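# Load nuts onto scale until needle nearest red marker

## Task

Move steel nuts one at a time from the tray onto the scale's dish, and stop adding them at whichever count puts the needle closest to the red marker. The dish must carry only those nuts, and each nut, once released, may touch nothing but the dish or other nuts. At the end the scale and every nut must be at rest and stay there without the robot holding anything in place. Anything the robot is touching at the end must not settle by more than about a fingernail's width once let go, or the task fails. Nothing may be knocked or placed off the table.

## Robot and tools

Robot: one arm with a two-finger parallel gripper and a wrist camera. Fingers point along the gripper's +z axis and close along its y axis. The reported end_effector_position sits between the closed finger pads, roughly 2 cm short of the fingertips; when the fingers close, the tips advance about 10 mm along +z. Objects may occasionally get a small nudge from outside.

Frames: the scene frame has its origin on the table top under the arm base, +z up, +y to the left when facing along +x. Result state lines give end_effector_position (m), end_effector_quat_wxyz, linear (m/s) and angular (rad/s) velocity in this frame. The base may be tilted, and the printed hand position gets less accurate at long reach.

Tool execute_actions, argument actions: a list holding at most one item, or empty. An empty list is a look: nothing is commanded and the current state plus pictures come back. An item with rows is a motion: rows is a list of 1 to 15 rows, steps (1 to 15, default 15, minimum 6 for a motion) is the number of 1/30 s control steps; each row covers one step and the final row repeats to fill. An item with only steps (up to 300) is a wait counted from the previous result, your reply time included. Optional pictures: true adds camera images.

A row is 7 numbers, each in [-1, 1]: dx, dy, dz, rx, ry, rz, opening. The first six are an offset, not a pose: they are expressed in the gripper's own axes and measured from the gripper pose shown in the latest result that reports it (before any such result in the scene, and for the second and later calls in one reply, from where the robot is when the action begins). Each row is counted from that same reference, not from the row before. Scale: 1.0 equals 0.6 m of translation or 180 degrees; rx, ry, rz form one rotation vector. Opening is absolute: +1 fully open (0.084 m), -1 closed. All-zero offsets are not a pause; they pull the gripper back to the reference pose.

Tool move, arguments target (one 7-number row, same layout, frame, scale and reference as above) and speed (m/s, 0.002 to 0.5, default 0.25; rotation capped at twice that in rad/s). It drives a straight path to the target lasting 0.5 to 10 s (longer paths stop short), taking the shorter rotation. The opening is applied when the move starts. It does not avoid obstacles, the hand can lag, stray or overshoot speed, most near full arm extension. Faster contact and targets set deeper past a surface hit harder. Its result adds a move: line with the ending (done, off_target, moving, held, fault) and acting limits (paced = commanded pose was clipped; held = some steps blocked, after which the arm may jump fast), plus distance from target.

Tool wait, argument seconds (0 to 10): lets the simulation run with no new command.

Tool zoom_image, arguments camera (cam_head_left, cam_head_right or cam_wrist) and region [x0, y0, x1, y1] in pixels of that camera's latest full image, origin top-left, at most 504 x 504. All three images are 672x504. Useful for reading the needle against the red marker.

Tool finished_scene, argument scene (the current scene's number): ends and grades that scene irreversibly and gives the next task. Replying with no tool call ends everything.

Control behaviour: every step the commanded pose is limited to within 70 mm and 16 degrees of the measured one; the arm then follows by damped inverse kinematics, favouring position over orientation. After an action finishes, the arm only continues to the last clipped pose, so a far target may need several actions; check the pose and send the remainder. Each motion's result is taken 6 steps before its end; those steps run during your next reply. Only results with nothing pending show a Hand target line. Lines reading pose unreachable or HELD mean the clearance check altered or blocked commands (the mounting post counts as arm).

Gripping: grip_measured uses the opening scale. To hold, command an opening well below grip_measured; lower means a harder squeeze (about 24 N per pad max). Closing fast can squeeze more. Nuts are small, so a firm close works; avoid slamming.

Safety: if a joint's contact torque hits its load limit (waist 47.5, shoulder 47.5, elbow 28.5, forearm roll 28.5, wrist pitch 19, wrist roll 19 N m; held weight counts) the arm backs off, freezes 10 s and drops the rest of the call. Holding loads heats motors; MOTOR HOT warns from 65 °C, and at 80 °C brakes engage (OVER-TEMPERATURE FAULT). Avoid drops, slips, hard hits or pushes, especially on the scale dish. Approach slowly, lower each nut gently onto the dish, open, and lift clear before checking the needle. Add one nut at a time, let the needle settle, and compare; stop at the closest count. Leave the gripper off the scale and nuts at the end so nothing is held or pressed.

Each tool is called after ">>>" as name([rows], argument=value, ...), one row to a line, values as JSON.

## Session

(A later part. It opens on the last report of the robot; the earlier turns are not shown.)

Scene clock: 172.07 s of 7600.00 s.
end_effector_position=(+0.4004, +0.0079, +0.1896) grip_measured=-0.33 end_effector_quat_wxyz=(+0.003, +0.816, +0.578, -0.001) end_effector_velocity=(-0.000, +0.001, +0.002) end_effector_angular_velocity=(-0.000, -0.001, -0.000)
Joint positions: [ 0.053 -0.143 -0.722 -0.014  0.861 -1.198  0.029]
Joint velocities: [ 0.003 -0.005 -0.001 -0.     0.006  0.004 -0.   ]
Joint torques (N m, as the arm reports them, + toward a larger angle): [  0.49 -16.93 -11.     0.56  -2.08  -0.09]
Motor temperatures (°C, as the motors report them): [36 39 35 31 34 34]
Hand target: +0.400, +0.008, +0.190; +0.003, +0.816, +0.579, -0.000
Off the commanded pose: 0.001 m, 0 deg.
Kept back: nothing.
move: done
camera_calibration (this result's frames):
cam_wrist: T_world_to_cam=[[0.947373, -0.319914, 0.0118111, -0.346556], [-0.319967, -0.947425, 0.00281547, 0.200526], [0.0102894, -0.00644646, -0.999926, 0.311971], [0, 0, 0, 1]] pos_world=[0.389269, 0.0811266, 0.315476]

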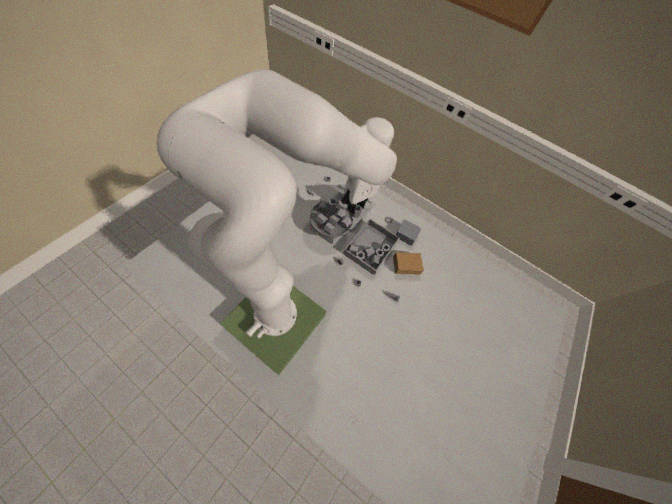

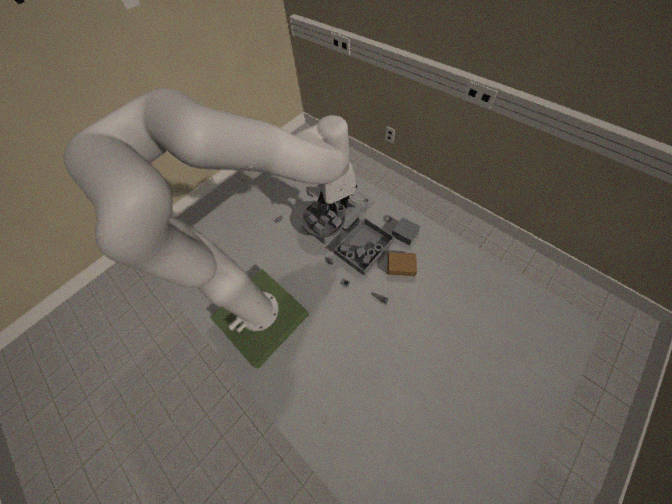

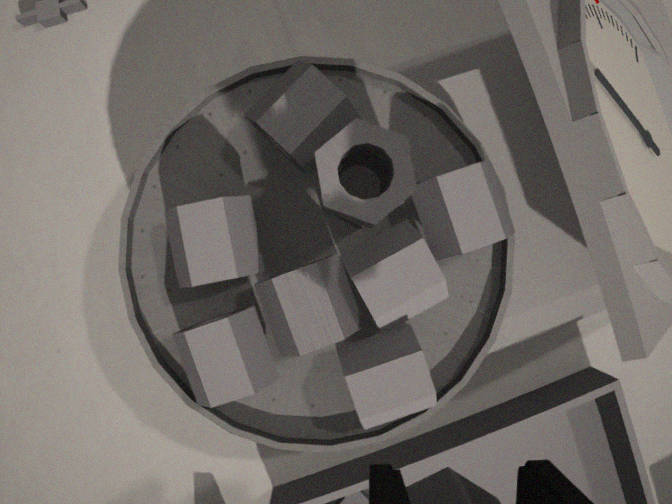

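>>> execute_actions(actions=[])

Scene clock: 172.73 s of 7600.00 s.
end_effector_position=(+0.4005, +0.0081, +0.1899) grip_measured=-0.33 end_effector_quat_wxyz=(+0.003, +0.816, +0.579, -0.000) end_effector_velocity=(+0.001, +0.000, +0.001) end_effector_angular_velocity=(-0.000, -0.002, +0.000)
Joint positions: [ 0.054 -0.144 -0.722 -0.014  0.861 -1.198  0.029]
Joint velocities: [ 0.    -0.    -0.001 -0.    -0.001  0.001 -0.   ]
Joint torques (N m, as the arm reports them, + toward a larger angle): [  0.8  -16.94 -11.05   0.54  -2.15   0.05]
Motor temperatures (°C, as the motors report them): [36 39 35 31 34 34]
Hand target: +0.400, +0.008, +0.190; +0.003, +0.816, +0.579, -0.000
Off the commanded pose: 0.000 m, 0 deg.
Kept back: nothing.
Steps of this call (steps 1 to 20: nothing new was sent). Readings (end_effector_position):
1: (+0.4004, +0.0079, +0.1896)
2: (+0.4004, +0.0079, +0.1897)
4: (+0.4004, +0.0080, +0.1898)
8: (+0.4005, +0.0080, +0.1899)
20: the state above
camera_calibration (this result's frames):
cam_wrist: T_world_to_cam=[[0.947451, -0.319659, 0.012399, -0.346723], [-0.319714, -0.947511, 0.00263844, 0.200708], [0.0109048, -0.00646391, -0.99992, 0.312078], [0, 0, 0, 1]] pos_world=[0.389269, 0.0813571, 0.315823]

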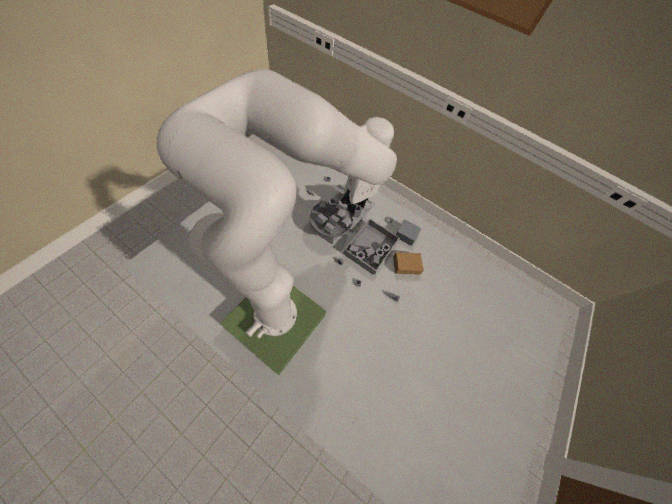

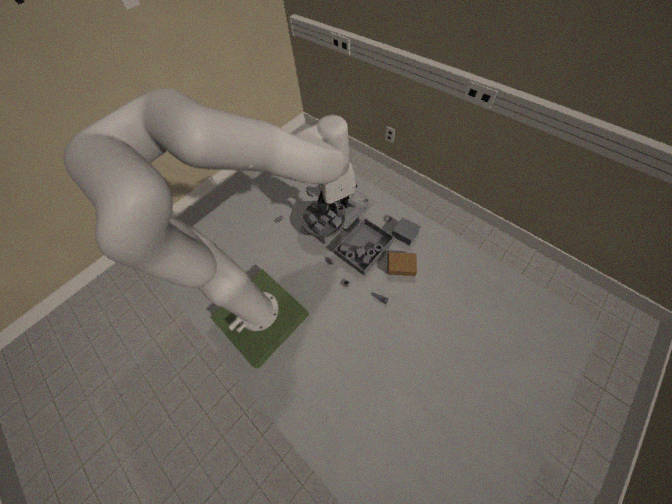

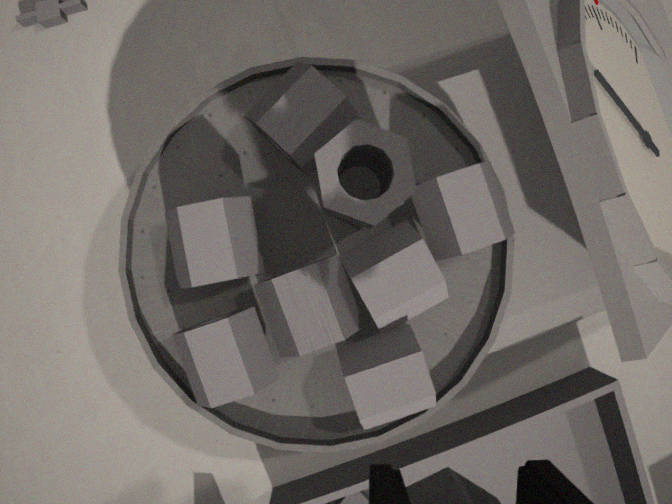

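>>> move(target=[0.0742,-0.0918,0.092,0,0,0,-0.6], speed=0.15)

>>> move(target=[0,0,0.0135,0,0,0,-0.6], speed=0.015)

Scene clock: 174.37 s of 7600.00 s.
end_effector_position=(+0.3639, +0.0680, +0.1347) grip_measured=-0.33 end_effector_quat_wxyz=(+0.003, +0.816, +0.579, -0.000) end_effector_velocity=(-0.001, +0.002, -0.002) end_effector_angular_velocity=(-0.002, +0.001, +0.002)
Joint positions: [ 0.217 -0.123 -0.555 -0.018  0.675 -1.029  0.029]
Joint velocities: [ 0.006  0.004  0.004 -0.003 -0.007  0.006  0.   ]
Joint torques (N m, as the arm reports them, + toward a larger angle): [  0.75 -16.26 -10.11   0.59  -1.95   0.13]
Motor temperatures (°C, as the motors report them): [36 39 35 31 34 34]
Hand target: +0.364, +0.068, +0.134; +0.003, +0.816, +0.579, -0.000
Off the commanded pose: 0.001 m, 0 deg.
Kept back: nothing.
move: done
camera_calibration (this result's frames):
cam_wrist: T_world_to_cam=[[0.947471, -0.31957, 0.0131683, -0.292371], [-0.319627, -0.94754, 0.00242604, 0.245911], [0.0117022, -0.00650753, -0.99991, 0.257408], [0, 0, 0, 1]] pos_world=[0.352601, 0.141253, 0.260638]

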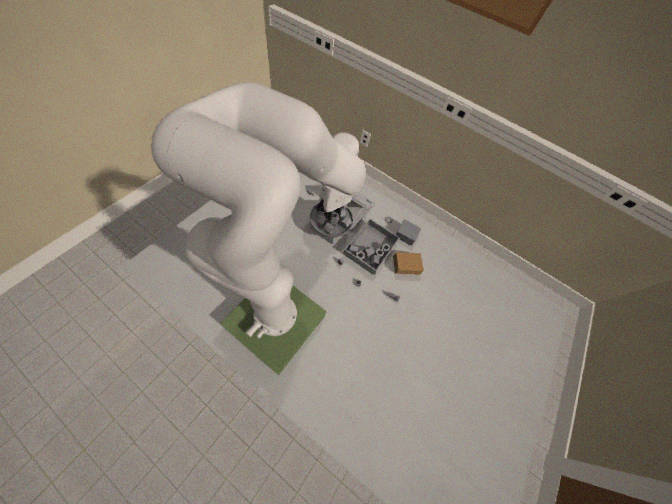

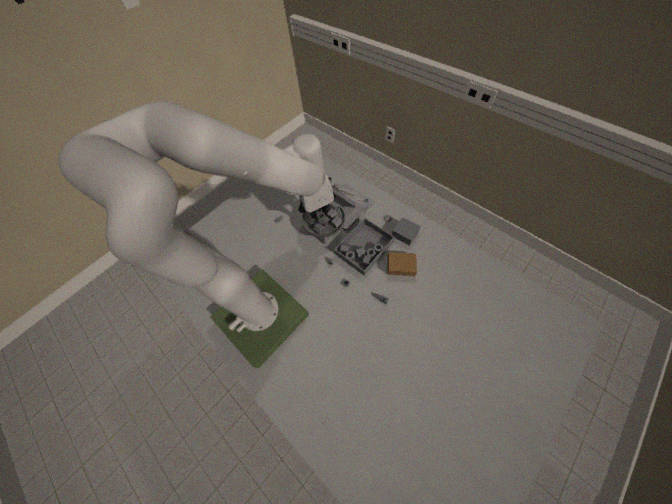

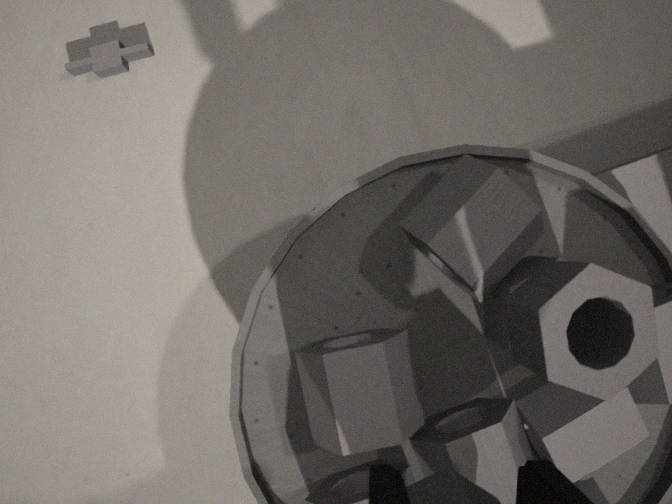

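Scene clock: 175.17 s of 7600.00 s.
end_effector_position=(+0.3639, +0.0680, +0.1268) grip_measured=-0.33 end_effector_quat_wxyz=(+0.003, +0.816, +0.579, -0.000) end_effector_velocity=(+0.001, +0.000, -0.001) end_effector_angular_velocity=(+0.000, -0.003, +0.001)
Joint positions: [ 0.217 -0.102 -0.549 -0.019  0.647 -1.028  0.029]
Joint velocities: [ 0.     0.002  0.001 -0.    -0.006  0.     0.   ]
Joint torques (N m, as the arm reports them, + toward a larger angle): [  0.8  -16.03  -9.77   0.5   -2.26  -0.12]
Motor temperatures (°C, as the motors report them): [36 39 35 31 34 34]
Hand target: +0.364, +0.068, +0.127; +0.003, +0.816, +0.579, -0.000
Off the commanded pose: 0.000 m, 0 deg.
Kept back: nothing.
move: done
camera_calibration (this result's frames):
cam_wrist: T_world_to_cam=[[0.947483, -0.319539, 0.0131136, -0.292286], [-0.319595, -0.947551, 0.00240132, 0.24591], [0.0116585, -0.00646626, -0.999911, 0.249469], [0, 0, 0, 1]] pos_world=[0.352619, 0.141229, 0.252689]

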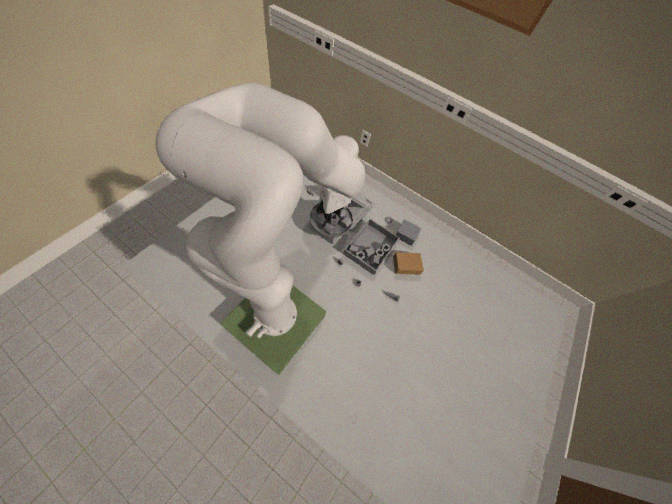

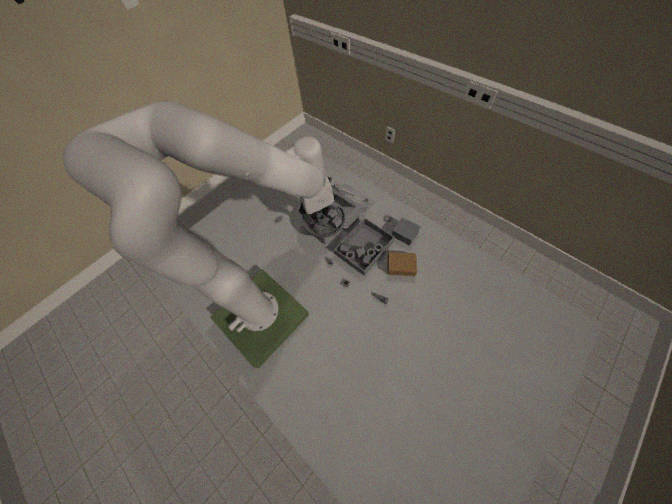

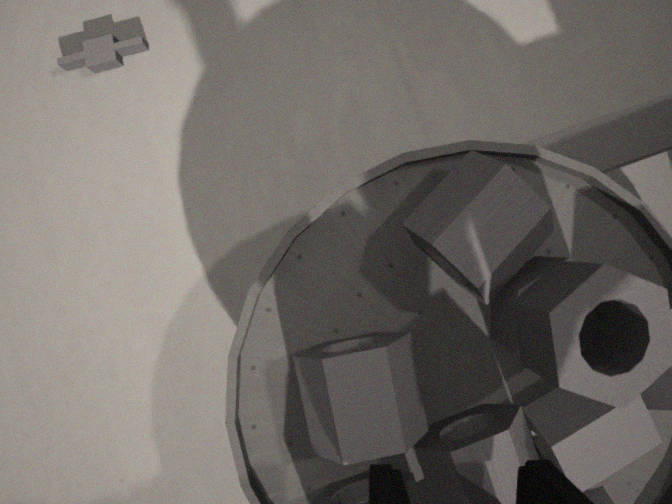

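>>> move(target=[0,0,0.004,0,0,0,-0.6], speed=0.006)

Scene clock: 176.10 s of 7600.00 s.
end_effector_position=(+0.3641, +0.0680, +0.1247) grip_measured=-0.33 end_effector_quat_wxyz=(+0.003, +0.816, +0.579, +0.000) end_effector_velocity=(-0.001, +0.000, -0.002) end_effector_angular_velocity=(-0.001, +0.003, +0.002)
Joint positions: [ 0.217 -0.096 -0.547 -0.019  0.639 -1.028  0.029]
Joint velocities: [ 0.001  0.004  0.002 -0.001 -0.003  0.     0.   ]
Joint torques (N m, as the arm reports them, + toward a larger angle): [  1.   -14.87  -9.49   0.14  -2.39  -0.1 ]
Motor temperatures (°C, as the motors report them): [36 39 35 31 34 34]
Hand target: +0.364, +0.068, +0.124; +0.003, +0.816, +0.579, -0.000
Off the commanded pose: 0.000 m, 0 deg.
Kept back: nothing.
move: done
camera_calibration (this result's frames):
cam_wrist: T_world_to_cam=[[0.94748, -0.319527, 0.0135277, -0.292456], [-0.319583, -0.947556, 0.00214763, 0.246026], [0.0121321, -0.00635808, -0.999906, 0.247153], [0, 0, 0, 1]] pos_world=[0.352724, 0.141247, 0.250557]

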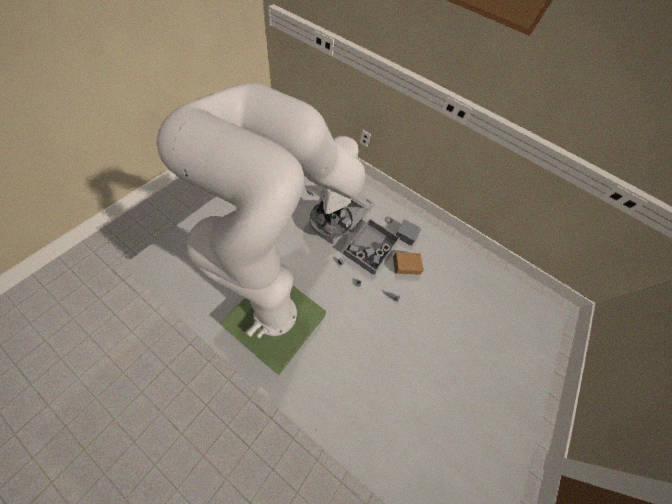

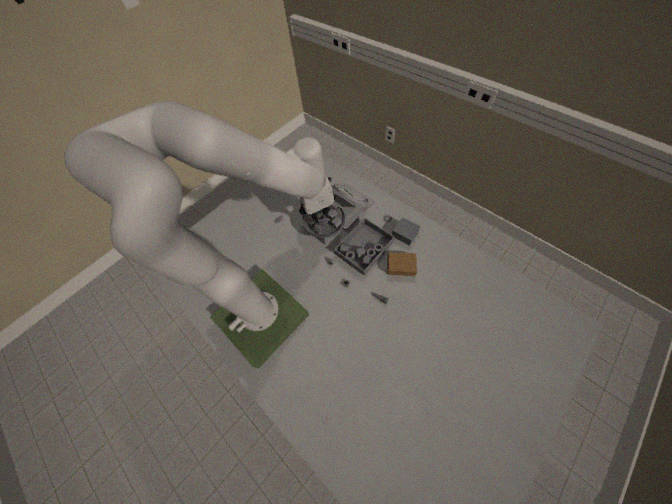

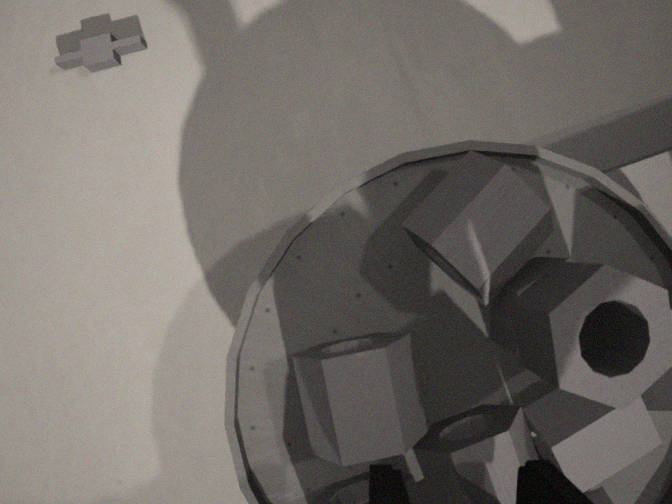

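Contact. Release and lift.

>>> move(target=[0,0,-0.0015,0,0,0,-0.12], speed=0.01)

>>> move(target=[0,0,-0.05,0,0,0,-0.12], speed=0.1)

Scene clock: 177.03 s of 7600.00 s.
end_effector_position=(+0.3641, +0.0680, +0.1255) grip_measured=-0.13 end_effector_quat_wxyz=(+0.003, +0.816, +0.579, +0.000) end_effector_velocity=(-0.000, -0.000, -0.000) end_effector_angular_velocity=(-0.001, +0.001, -0.001)
Joint positions: [ 0.217 -0.098 -0.548 -0.019  0.642 -1.028  0.038]
Joint velocities: [-0.    -0.     0.    -0.001  0.001  0.001  0.   ]
Joint torques (N m, as the arm reports them, + toward a larger angle): [  0.79 -15.62  -9.63   0.63  -2.    -0.06]
Motor temperatures (°C, as the motors report them): [36 39 35 31 34 34]
Hand target: +0.364, +0.068, +0.126; +0.003, +0.816, +0.579, +0.000
Off the commanded pose: 0.000 m, 0 deg.
Kept back: nothing.
move: done
camera_calibration (this result's frames):
cam_wrist: T_world_to_cam=[[0.947479, -0.319532, 0.0135249, -0.292462], [-0.319588, -0.947554, 0.00215567, 0.246023], [0.0121268, -0.00636485, -0.999906, 0.248021], [0, 0, 0, 1]] pos_world=[0.35272, 0.141248, 0.251422]

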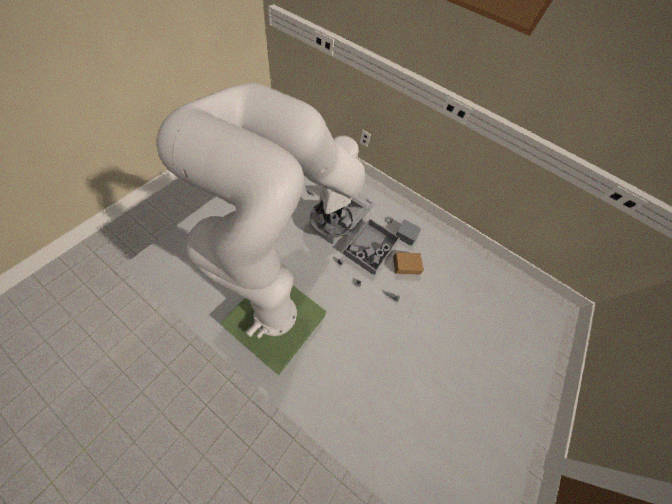

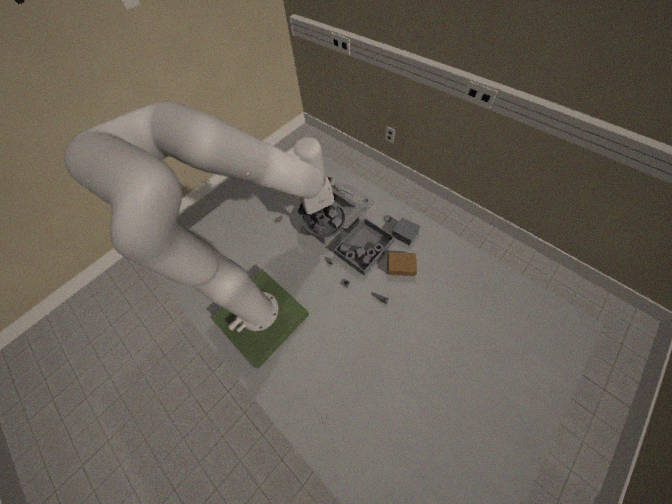

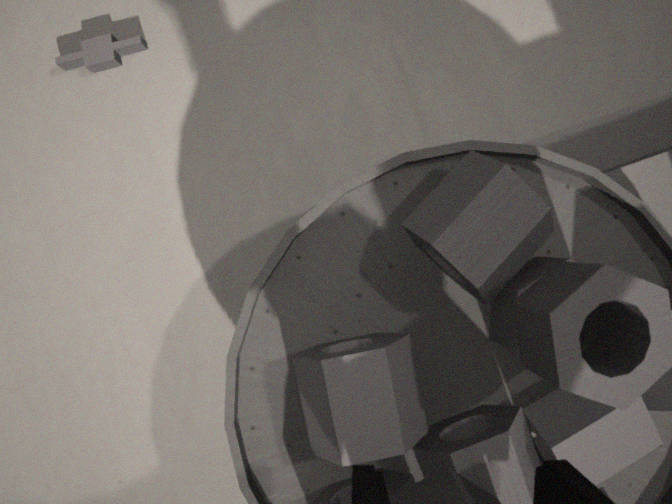

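Scene clock: 177.87 s of 7600.00 s.
end_effector_position=(+0.3638, +0.0680, +0.1551) grip_measured=-0.13 end_effector_quat_wxyz=(+0.003, +0.816, +0.578, -0.000) end_effector_velocity=(-0.000, +0.000, +0.002) end_effector_angular_velocity=(+0.001, +0.002, -0.002)
Joint positions: [ 0.218 -0.174 -0.574 -0.017  0.745 -1.03   0.038]
Joint velocities: [ 0.    -0.005 -0.002  0.002  0.009  0.001  0.   ]
Joint torques (N m, as the arm reports them, + toward a larger angle): [  1.   -15.06 -10.22   0.69  -2.08   0.01]
Motor temperatures (°C, as the motors report them): [36 39 35 31 34 34]
Hand target: +0.364, +0.068, +0.155; +0.003, +0.816, +0.578, +0.000
Off the commanded pose: 0.000 m, 0 deg.
Kept back: nothing.
move: done
camera_calibration (this result's frames):
cam_wrist: T_world_to_cam=[[0.947439, -0.319665, 0.0132036, -0.292545], [-0.319723, -0.947508, 0.00253794, 0.245894], [0.0116992, -0.00662604, -0.99991, 0.277799], [0, 0, 0, 1]] pos_world=[0.352537, 0.141311, 0.281013]

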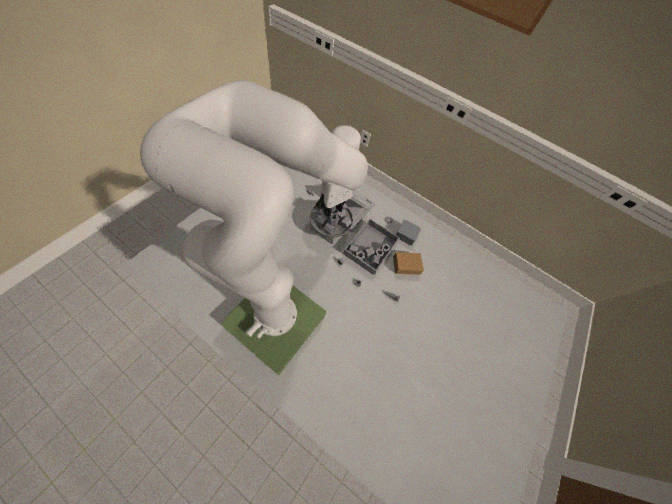

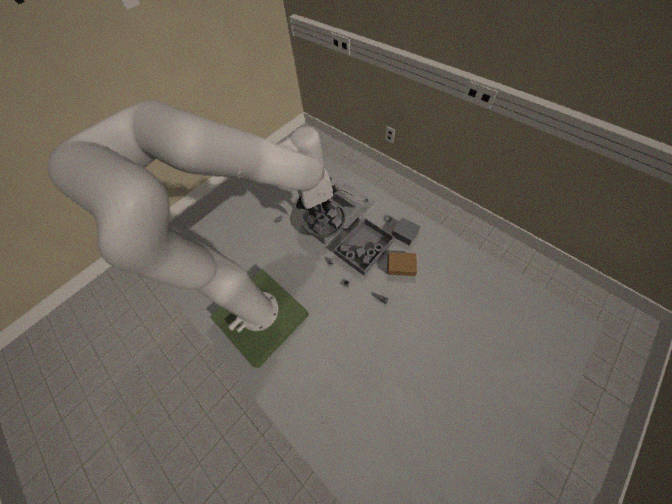

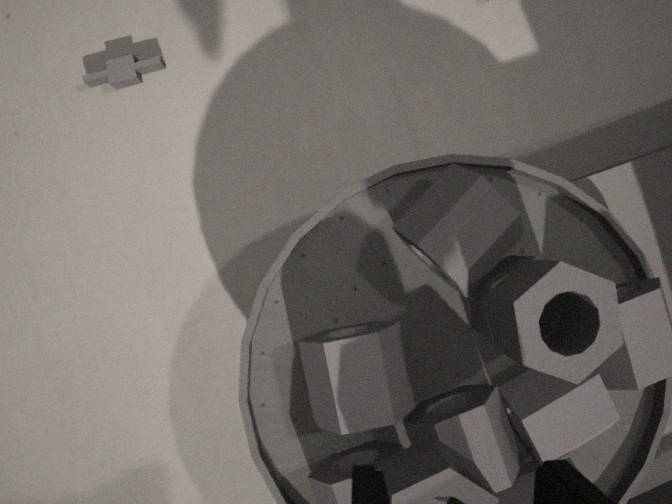

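>>> move(target=[-0.3673,0.2082,0.008,0,0,0,-0.12], speed=0.3)

Scene clock: 179.57 s of 7600.00 s.
end_effector_position=(+0.4079, -0.1805, +0.1513) grip_measured=-0.13 end_effector_quat_wxyz=(+0.002, +0.816, +0.579, +0.000) end_effector_velocity=(+0.001, -0.003, +0.000) end_effector_angular_velocity=(-0.000, -0.000, -0.001)
Joint positions: [-0.387  0.071 -0.841 -0.009  0.763 -1.641  0.038]
Joint velocities: [-0.005  0.005 -0.007 -0.     0.001 -0.004 -0.   ]
Joint torques (N m, as the arm reports them, + toward a larger angle): [  1.38 -20.13 -10.57   0.62  -2.1   -0.01]
Motor temperatures (°C, as the motors report them): [36 39 35 31 34 34]
Hand target: +0.408, -0.181, +0.151; +0.002, +0.816, +0.578, +0.000
Off the commanded pose: 0.001 m, 0 deg.
Kept back: nothing.
move: done
camera_calibration (this result's frames):
cam_wrist: T_world_to_cam=[[0.947566, -0.319332, 0.0120538, -0.413484], [-0.319365, -0.947632, 0.000846814, 0.0245961], [0.0111521, -0.00465196, -0.999927, 0.272425], [0, 0, 0, 1]] pos_world=[0.39662, -0.107463, 0.277368]

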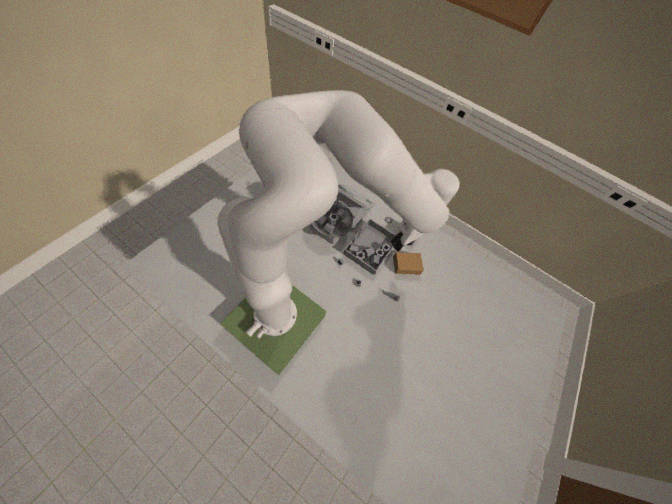

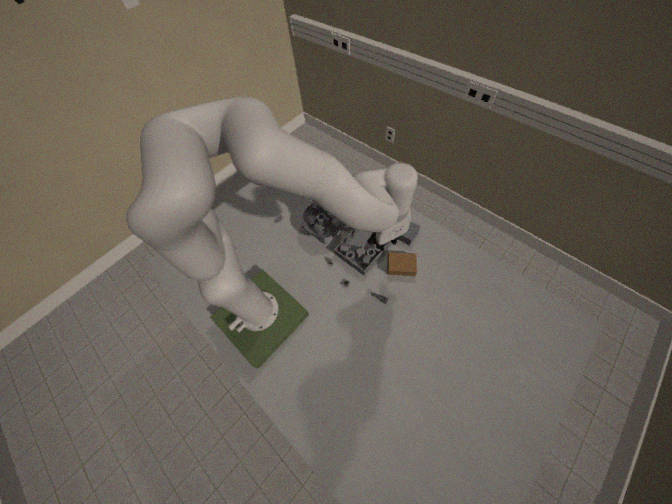

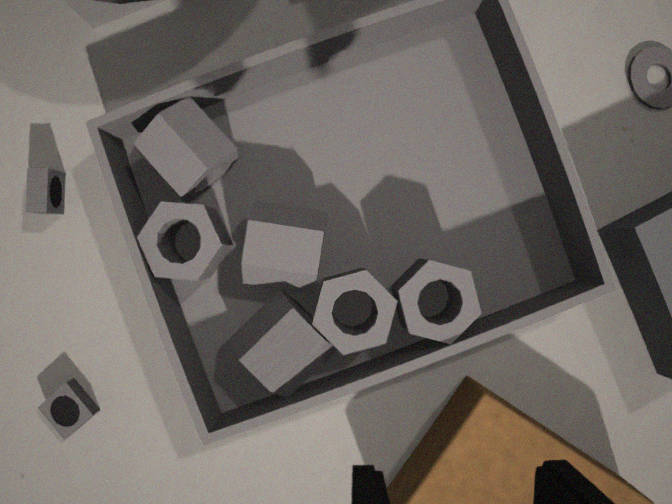

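>>> zoom_image(camera="cam_wrist", region=[120,160,500,420])

Region (120, 160, 500, 420) of cam_wrist's 672x504 image, scaled by 1.326, with more detail than that image has; it fills the top 345 rows of this view, and the rest is white.

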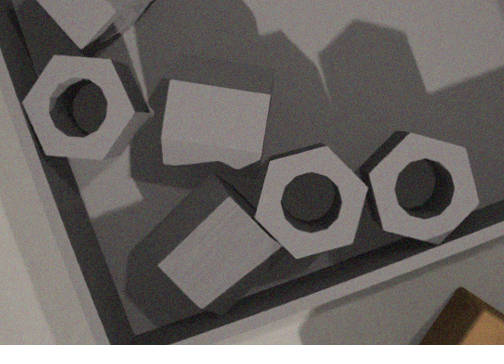

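>>> move(target=[0.1365,-0.075,0.1438,0,0,0.046,-0.24], speed=0.2)

Scene clock: 182.37 s of 7600.00 s.
end_effector_position=(+0.3934, -0.0889, +0.0652) grip_measured=-0.26 end_effector_quat_wxyz=(+0.002, +0.855, +0.518, +0.001) end_effector_velocity=(-0.001, +0.002, -0.002) end_effector_angular_velocity=(-0.002, +0.001, -0.004)
Joint positions: [-0.194  0.169 -0.641 -0.016  0.465 -1.295  0.033]
Joint velocities: [ 0.005  0.004  0.004 -0.004 -0.007  0.013 -0.   ]
Joint torques (N m, as the arm reports them, + toward a larger angle): [  0.84 -19.86  -8.49   0.17  -1.9    0.08]
Motor temperatures (°C, as the motors report them): [36 39 35 31 34 34]
Hand target: +0.393, -0.089, +0.065; +0.002, +0.855, +0.518, +0.000
Off the commanded pose: 0.001 m, 0 deg.
Kept back: nothing.
move: done
camera_calibration (this result's frames):
cam_wrist: T_world_to_cam=[[0.891856, -0.452128, 0.0131392, -0.359374], [-0.452166, -0.891934, -0.0000880231, 0.164129], [0.0117591, -0.00586259, -0.999914, 0.18658], [0, 0, 0, 1]] pos_world=[0.392529, -0.0149963, 0.1913]

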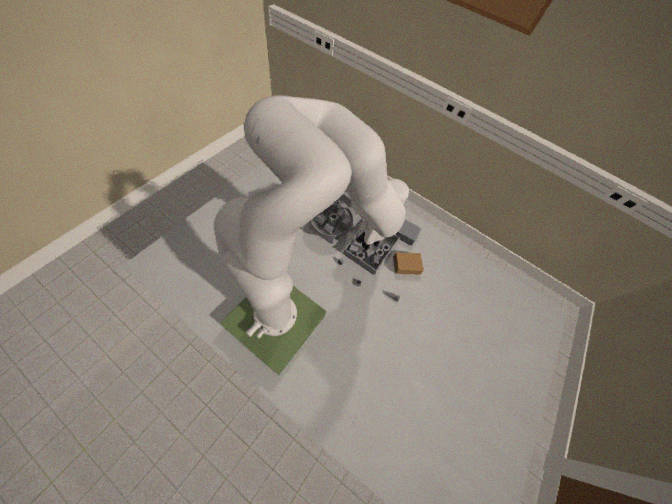

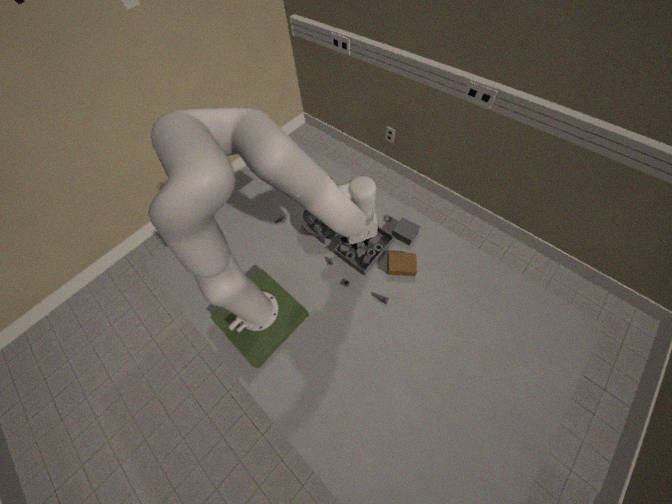

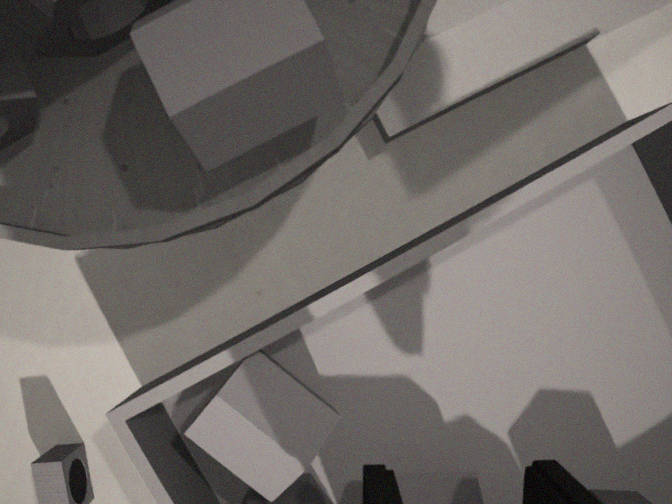

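>>> move(target=[-0.06,0,0.005,0,0,0,-0.24], speed=0.1)

Scene clock: 188.33 s of 7600.00 s.
end_effector_position=(+0.3768, -0.1204, +0.0623) grip_measured=-0.26 end_effector_quat_wxyz=(+0.002, +0.855, +0.518, +0.001) end_effector_velocity=(-0.001, -0.001, -0.000) end_effector_angular_velocity=(+0.001, -0.001, +0.001)
Joint positions: [-0.281  0.157 -0.612 -0.015  0.447 -1.384  0.033]
Joint velocities: [-0.005 -0.001  0.003  0.002 -0.002 -0.008  0.   ]
Joint torques (N m, as the arm reports them, + toward a larger angle): [  0.87 -18.98  -8.34   0.71  -1.99  -0.03]
Motor temperatures (°C, as the motors report them): [36 39 35 31 34 34]
Hand target: +0.377, -0.121, +0.062; +0.002, +0.855, +0.518, +0.001
Off the commanded pose: 0.000 m, 0 deg.
Kept back: nothing.
move: done
camera_calibration (this result's frames):
cam_wrist: T_world_to_cam=[[0.891932, -0.451981, 0.013073, -0.358791], [-0.452016, -0.89201, -0.000328906, 0.128429], [0.0118099, -0.00561586, -0.999914, 0.18363], [0, 0, 0, 1]] pos_world=[0.3759, -0.0465753, 0.188347]

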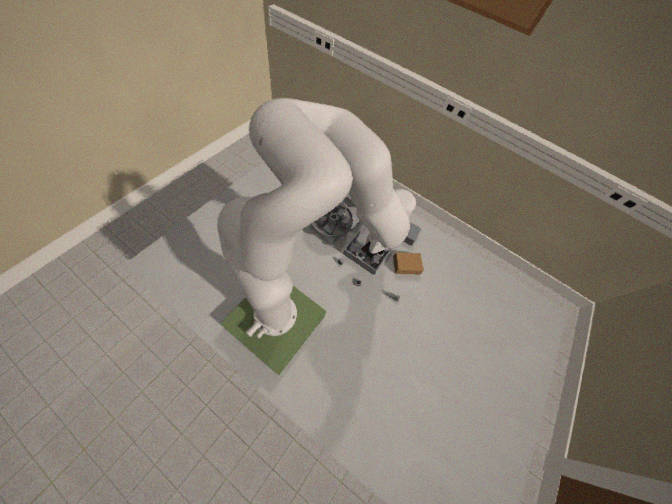

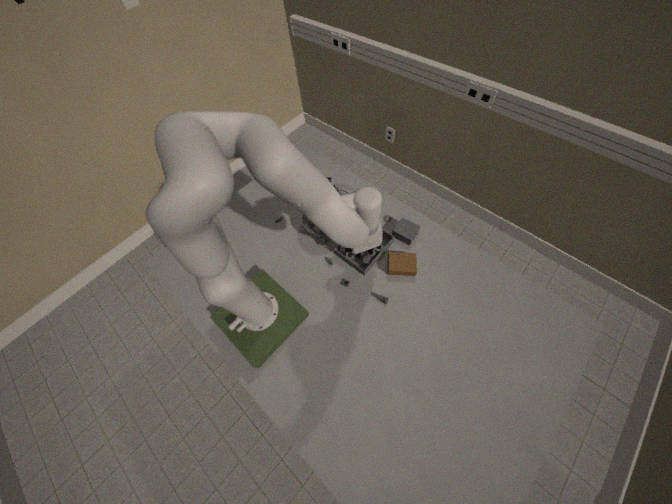

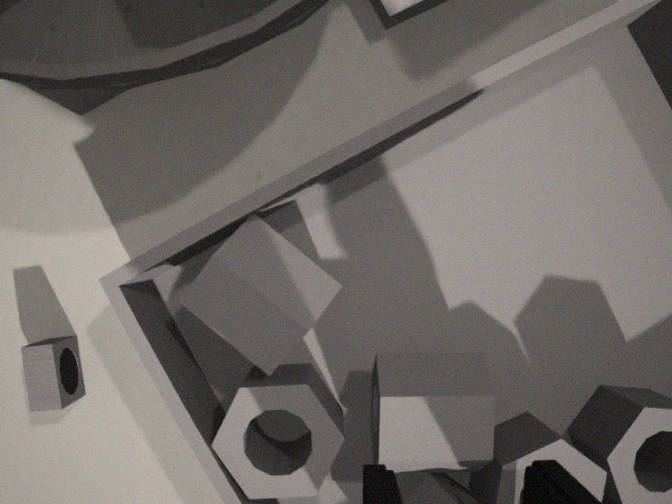

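>>> move(target=[0.0555,-0.0033,0.003,0,0,0,-0.2], speed=0.1)

>>> move(target=[0,0,0.018,0,0,0,-0.2], speed=0.02)

Scene clock: 189.67 s of 7600.00 s.
end_effector_position=(+0.3904, -0.0904, +0.0605) grip_measured=-0.22 end_effector_quat_wxyz=(+0.002, +0.855, +0.518, +0.001) end_effector_velocity=(+0.001, +0.002, +0.000) end_effector_angular_velocity=(-0.000, -0.000, -0.002)
Joint positions: [-0.199  0.177 -0.632 -0.017  0.447 -1.301  0.035]
Joint velocities: [ 0.005  0.001 -0.002 -0.001  0.001  0.008 -0.   ]
Joint torques (N m, as the arm reports them, + toward a larger angle): [  0.88 -19.06  -8.3    0.6   -1.98  -0.12]
Motor temperatures (°C, as the motors report them): [36 39 35 31 34 34]
Hand target: +0.391, -0.090, +0.060; +0.002, +0.855, +0.518, +0.001
Off the commanded pose: 0.000 m, 0 deg.
Kept back: nothing.
move: done
camera_calibration (this result's frames):
cam_wrist: T_world_to_cam=[[0.891876, -0.452088, 0.013173, -0.35733], [-0.452125, -0.891954, -0.000155404, 0.161426], [0.0118199, -0.00581723, -0.999913, 0.181822], [0, 0, 0, 1]] pos_world=[0.38953, -0.0165021, 0.186538]

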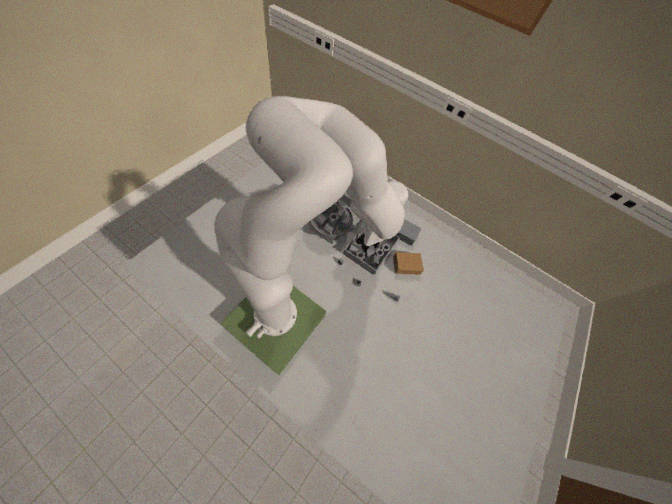

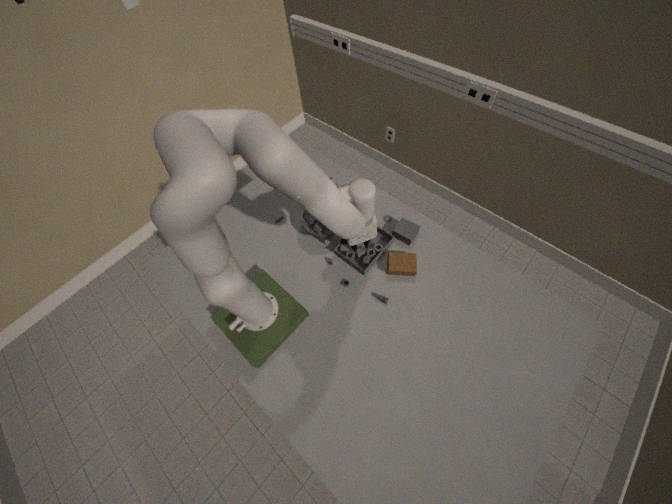

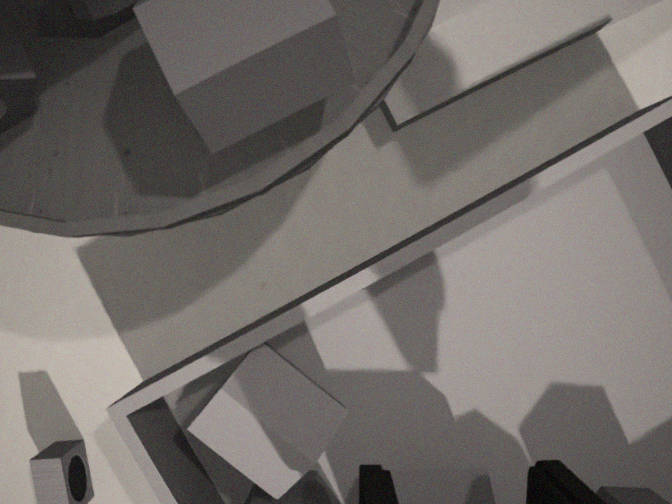

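Scene clock: 190.50 s of 7600.00 s.
end_effector_position=(+0.3905, -0.0904, +0.0498) grip_measured=-0.22 end_effector_quat_wxyz=(+0.002, +0.855, +0.518, +0.001) end_effector_velocity=(+0.001, -0.000, -0.001) end_effector_angular_velocity=(-0.000, -0.001, -0.000)
Joint positions: [-0.199  0.211 -0.633 -0.018  0.415 -1.3    0.035]
Joint velocities: [ 0.     0.004 -0.001 -0.    -0.003  0.001 -0.   ]
Joint torques (N m, as the arm reports them, + toward a larger angle): [  0.88 -19.58  -7.99   0.62  -1.94  -0.02]
Motor temperatures (°C, as the motors report them): [36 39 35 31 34 34]
Hand target: +0.390, -0.090, +0.050; +0.002, +0.855, +0.518, +0.001
Off the commanded pose: 0.000 m, 0 deg.
Kept back: nothing.
move: done
camera_calibration (this result's frames):
cam_wrist: T_world_to_cam=[[0.891888, -0.452064, 0.0132105, -0.357268], [-0.4521, -0.891967, -0.000233157, 0.161439], [0.0118887, -0.00576453, -0.999913, 0.171166], [0, 0, 0, 1]] pos_world=[0.389595, -0.0165229, 0.175909]

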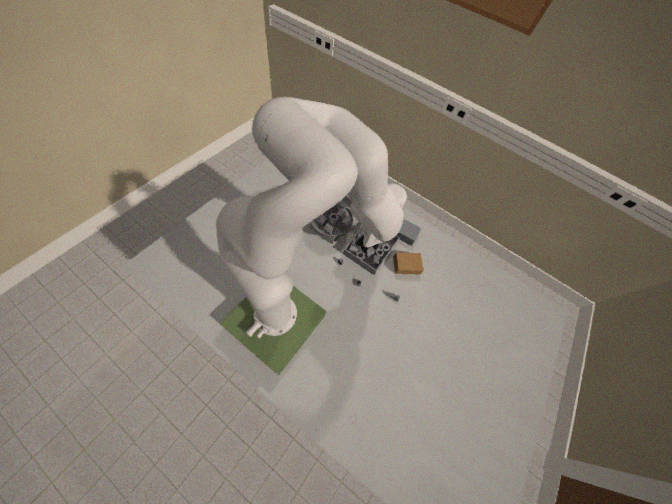

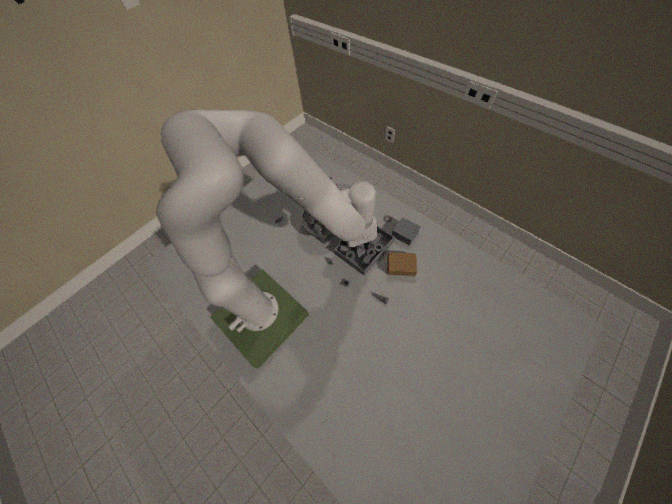

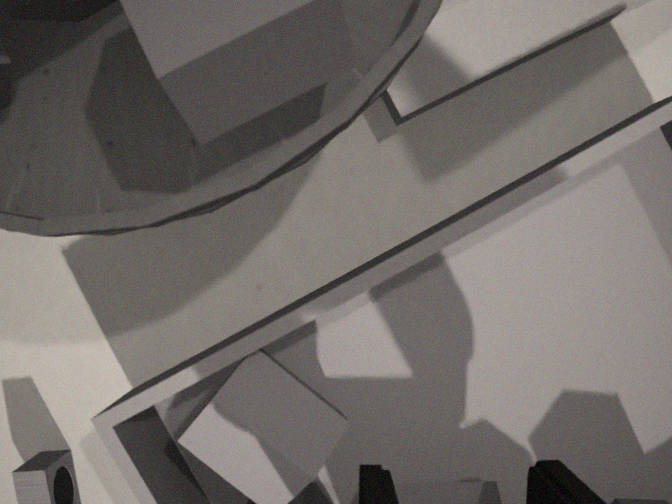

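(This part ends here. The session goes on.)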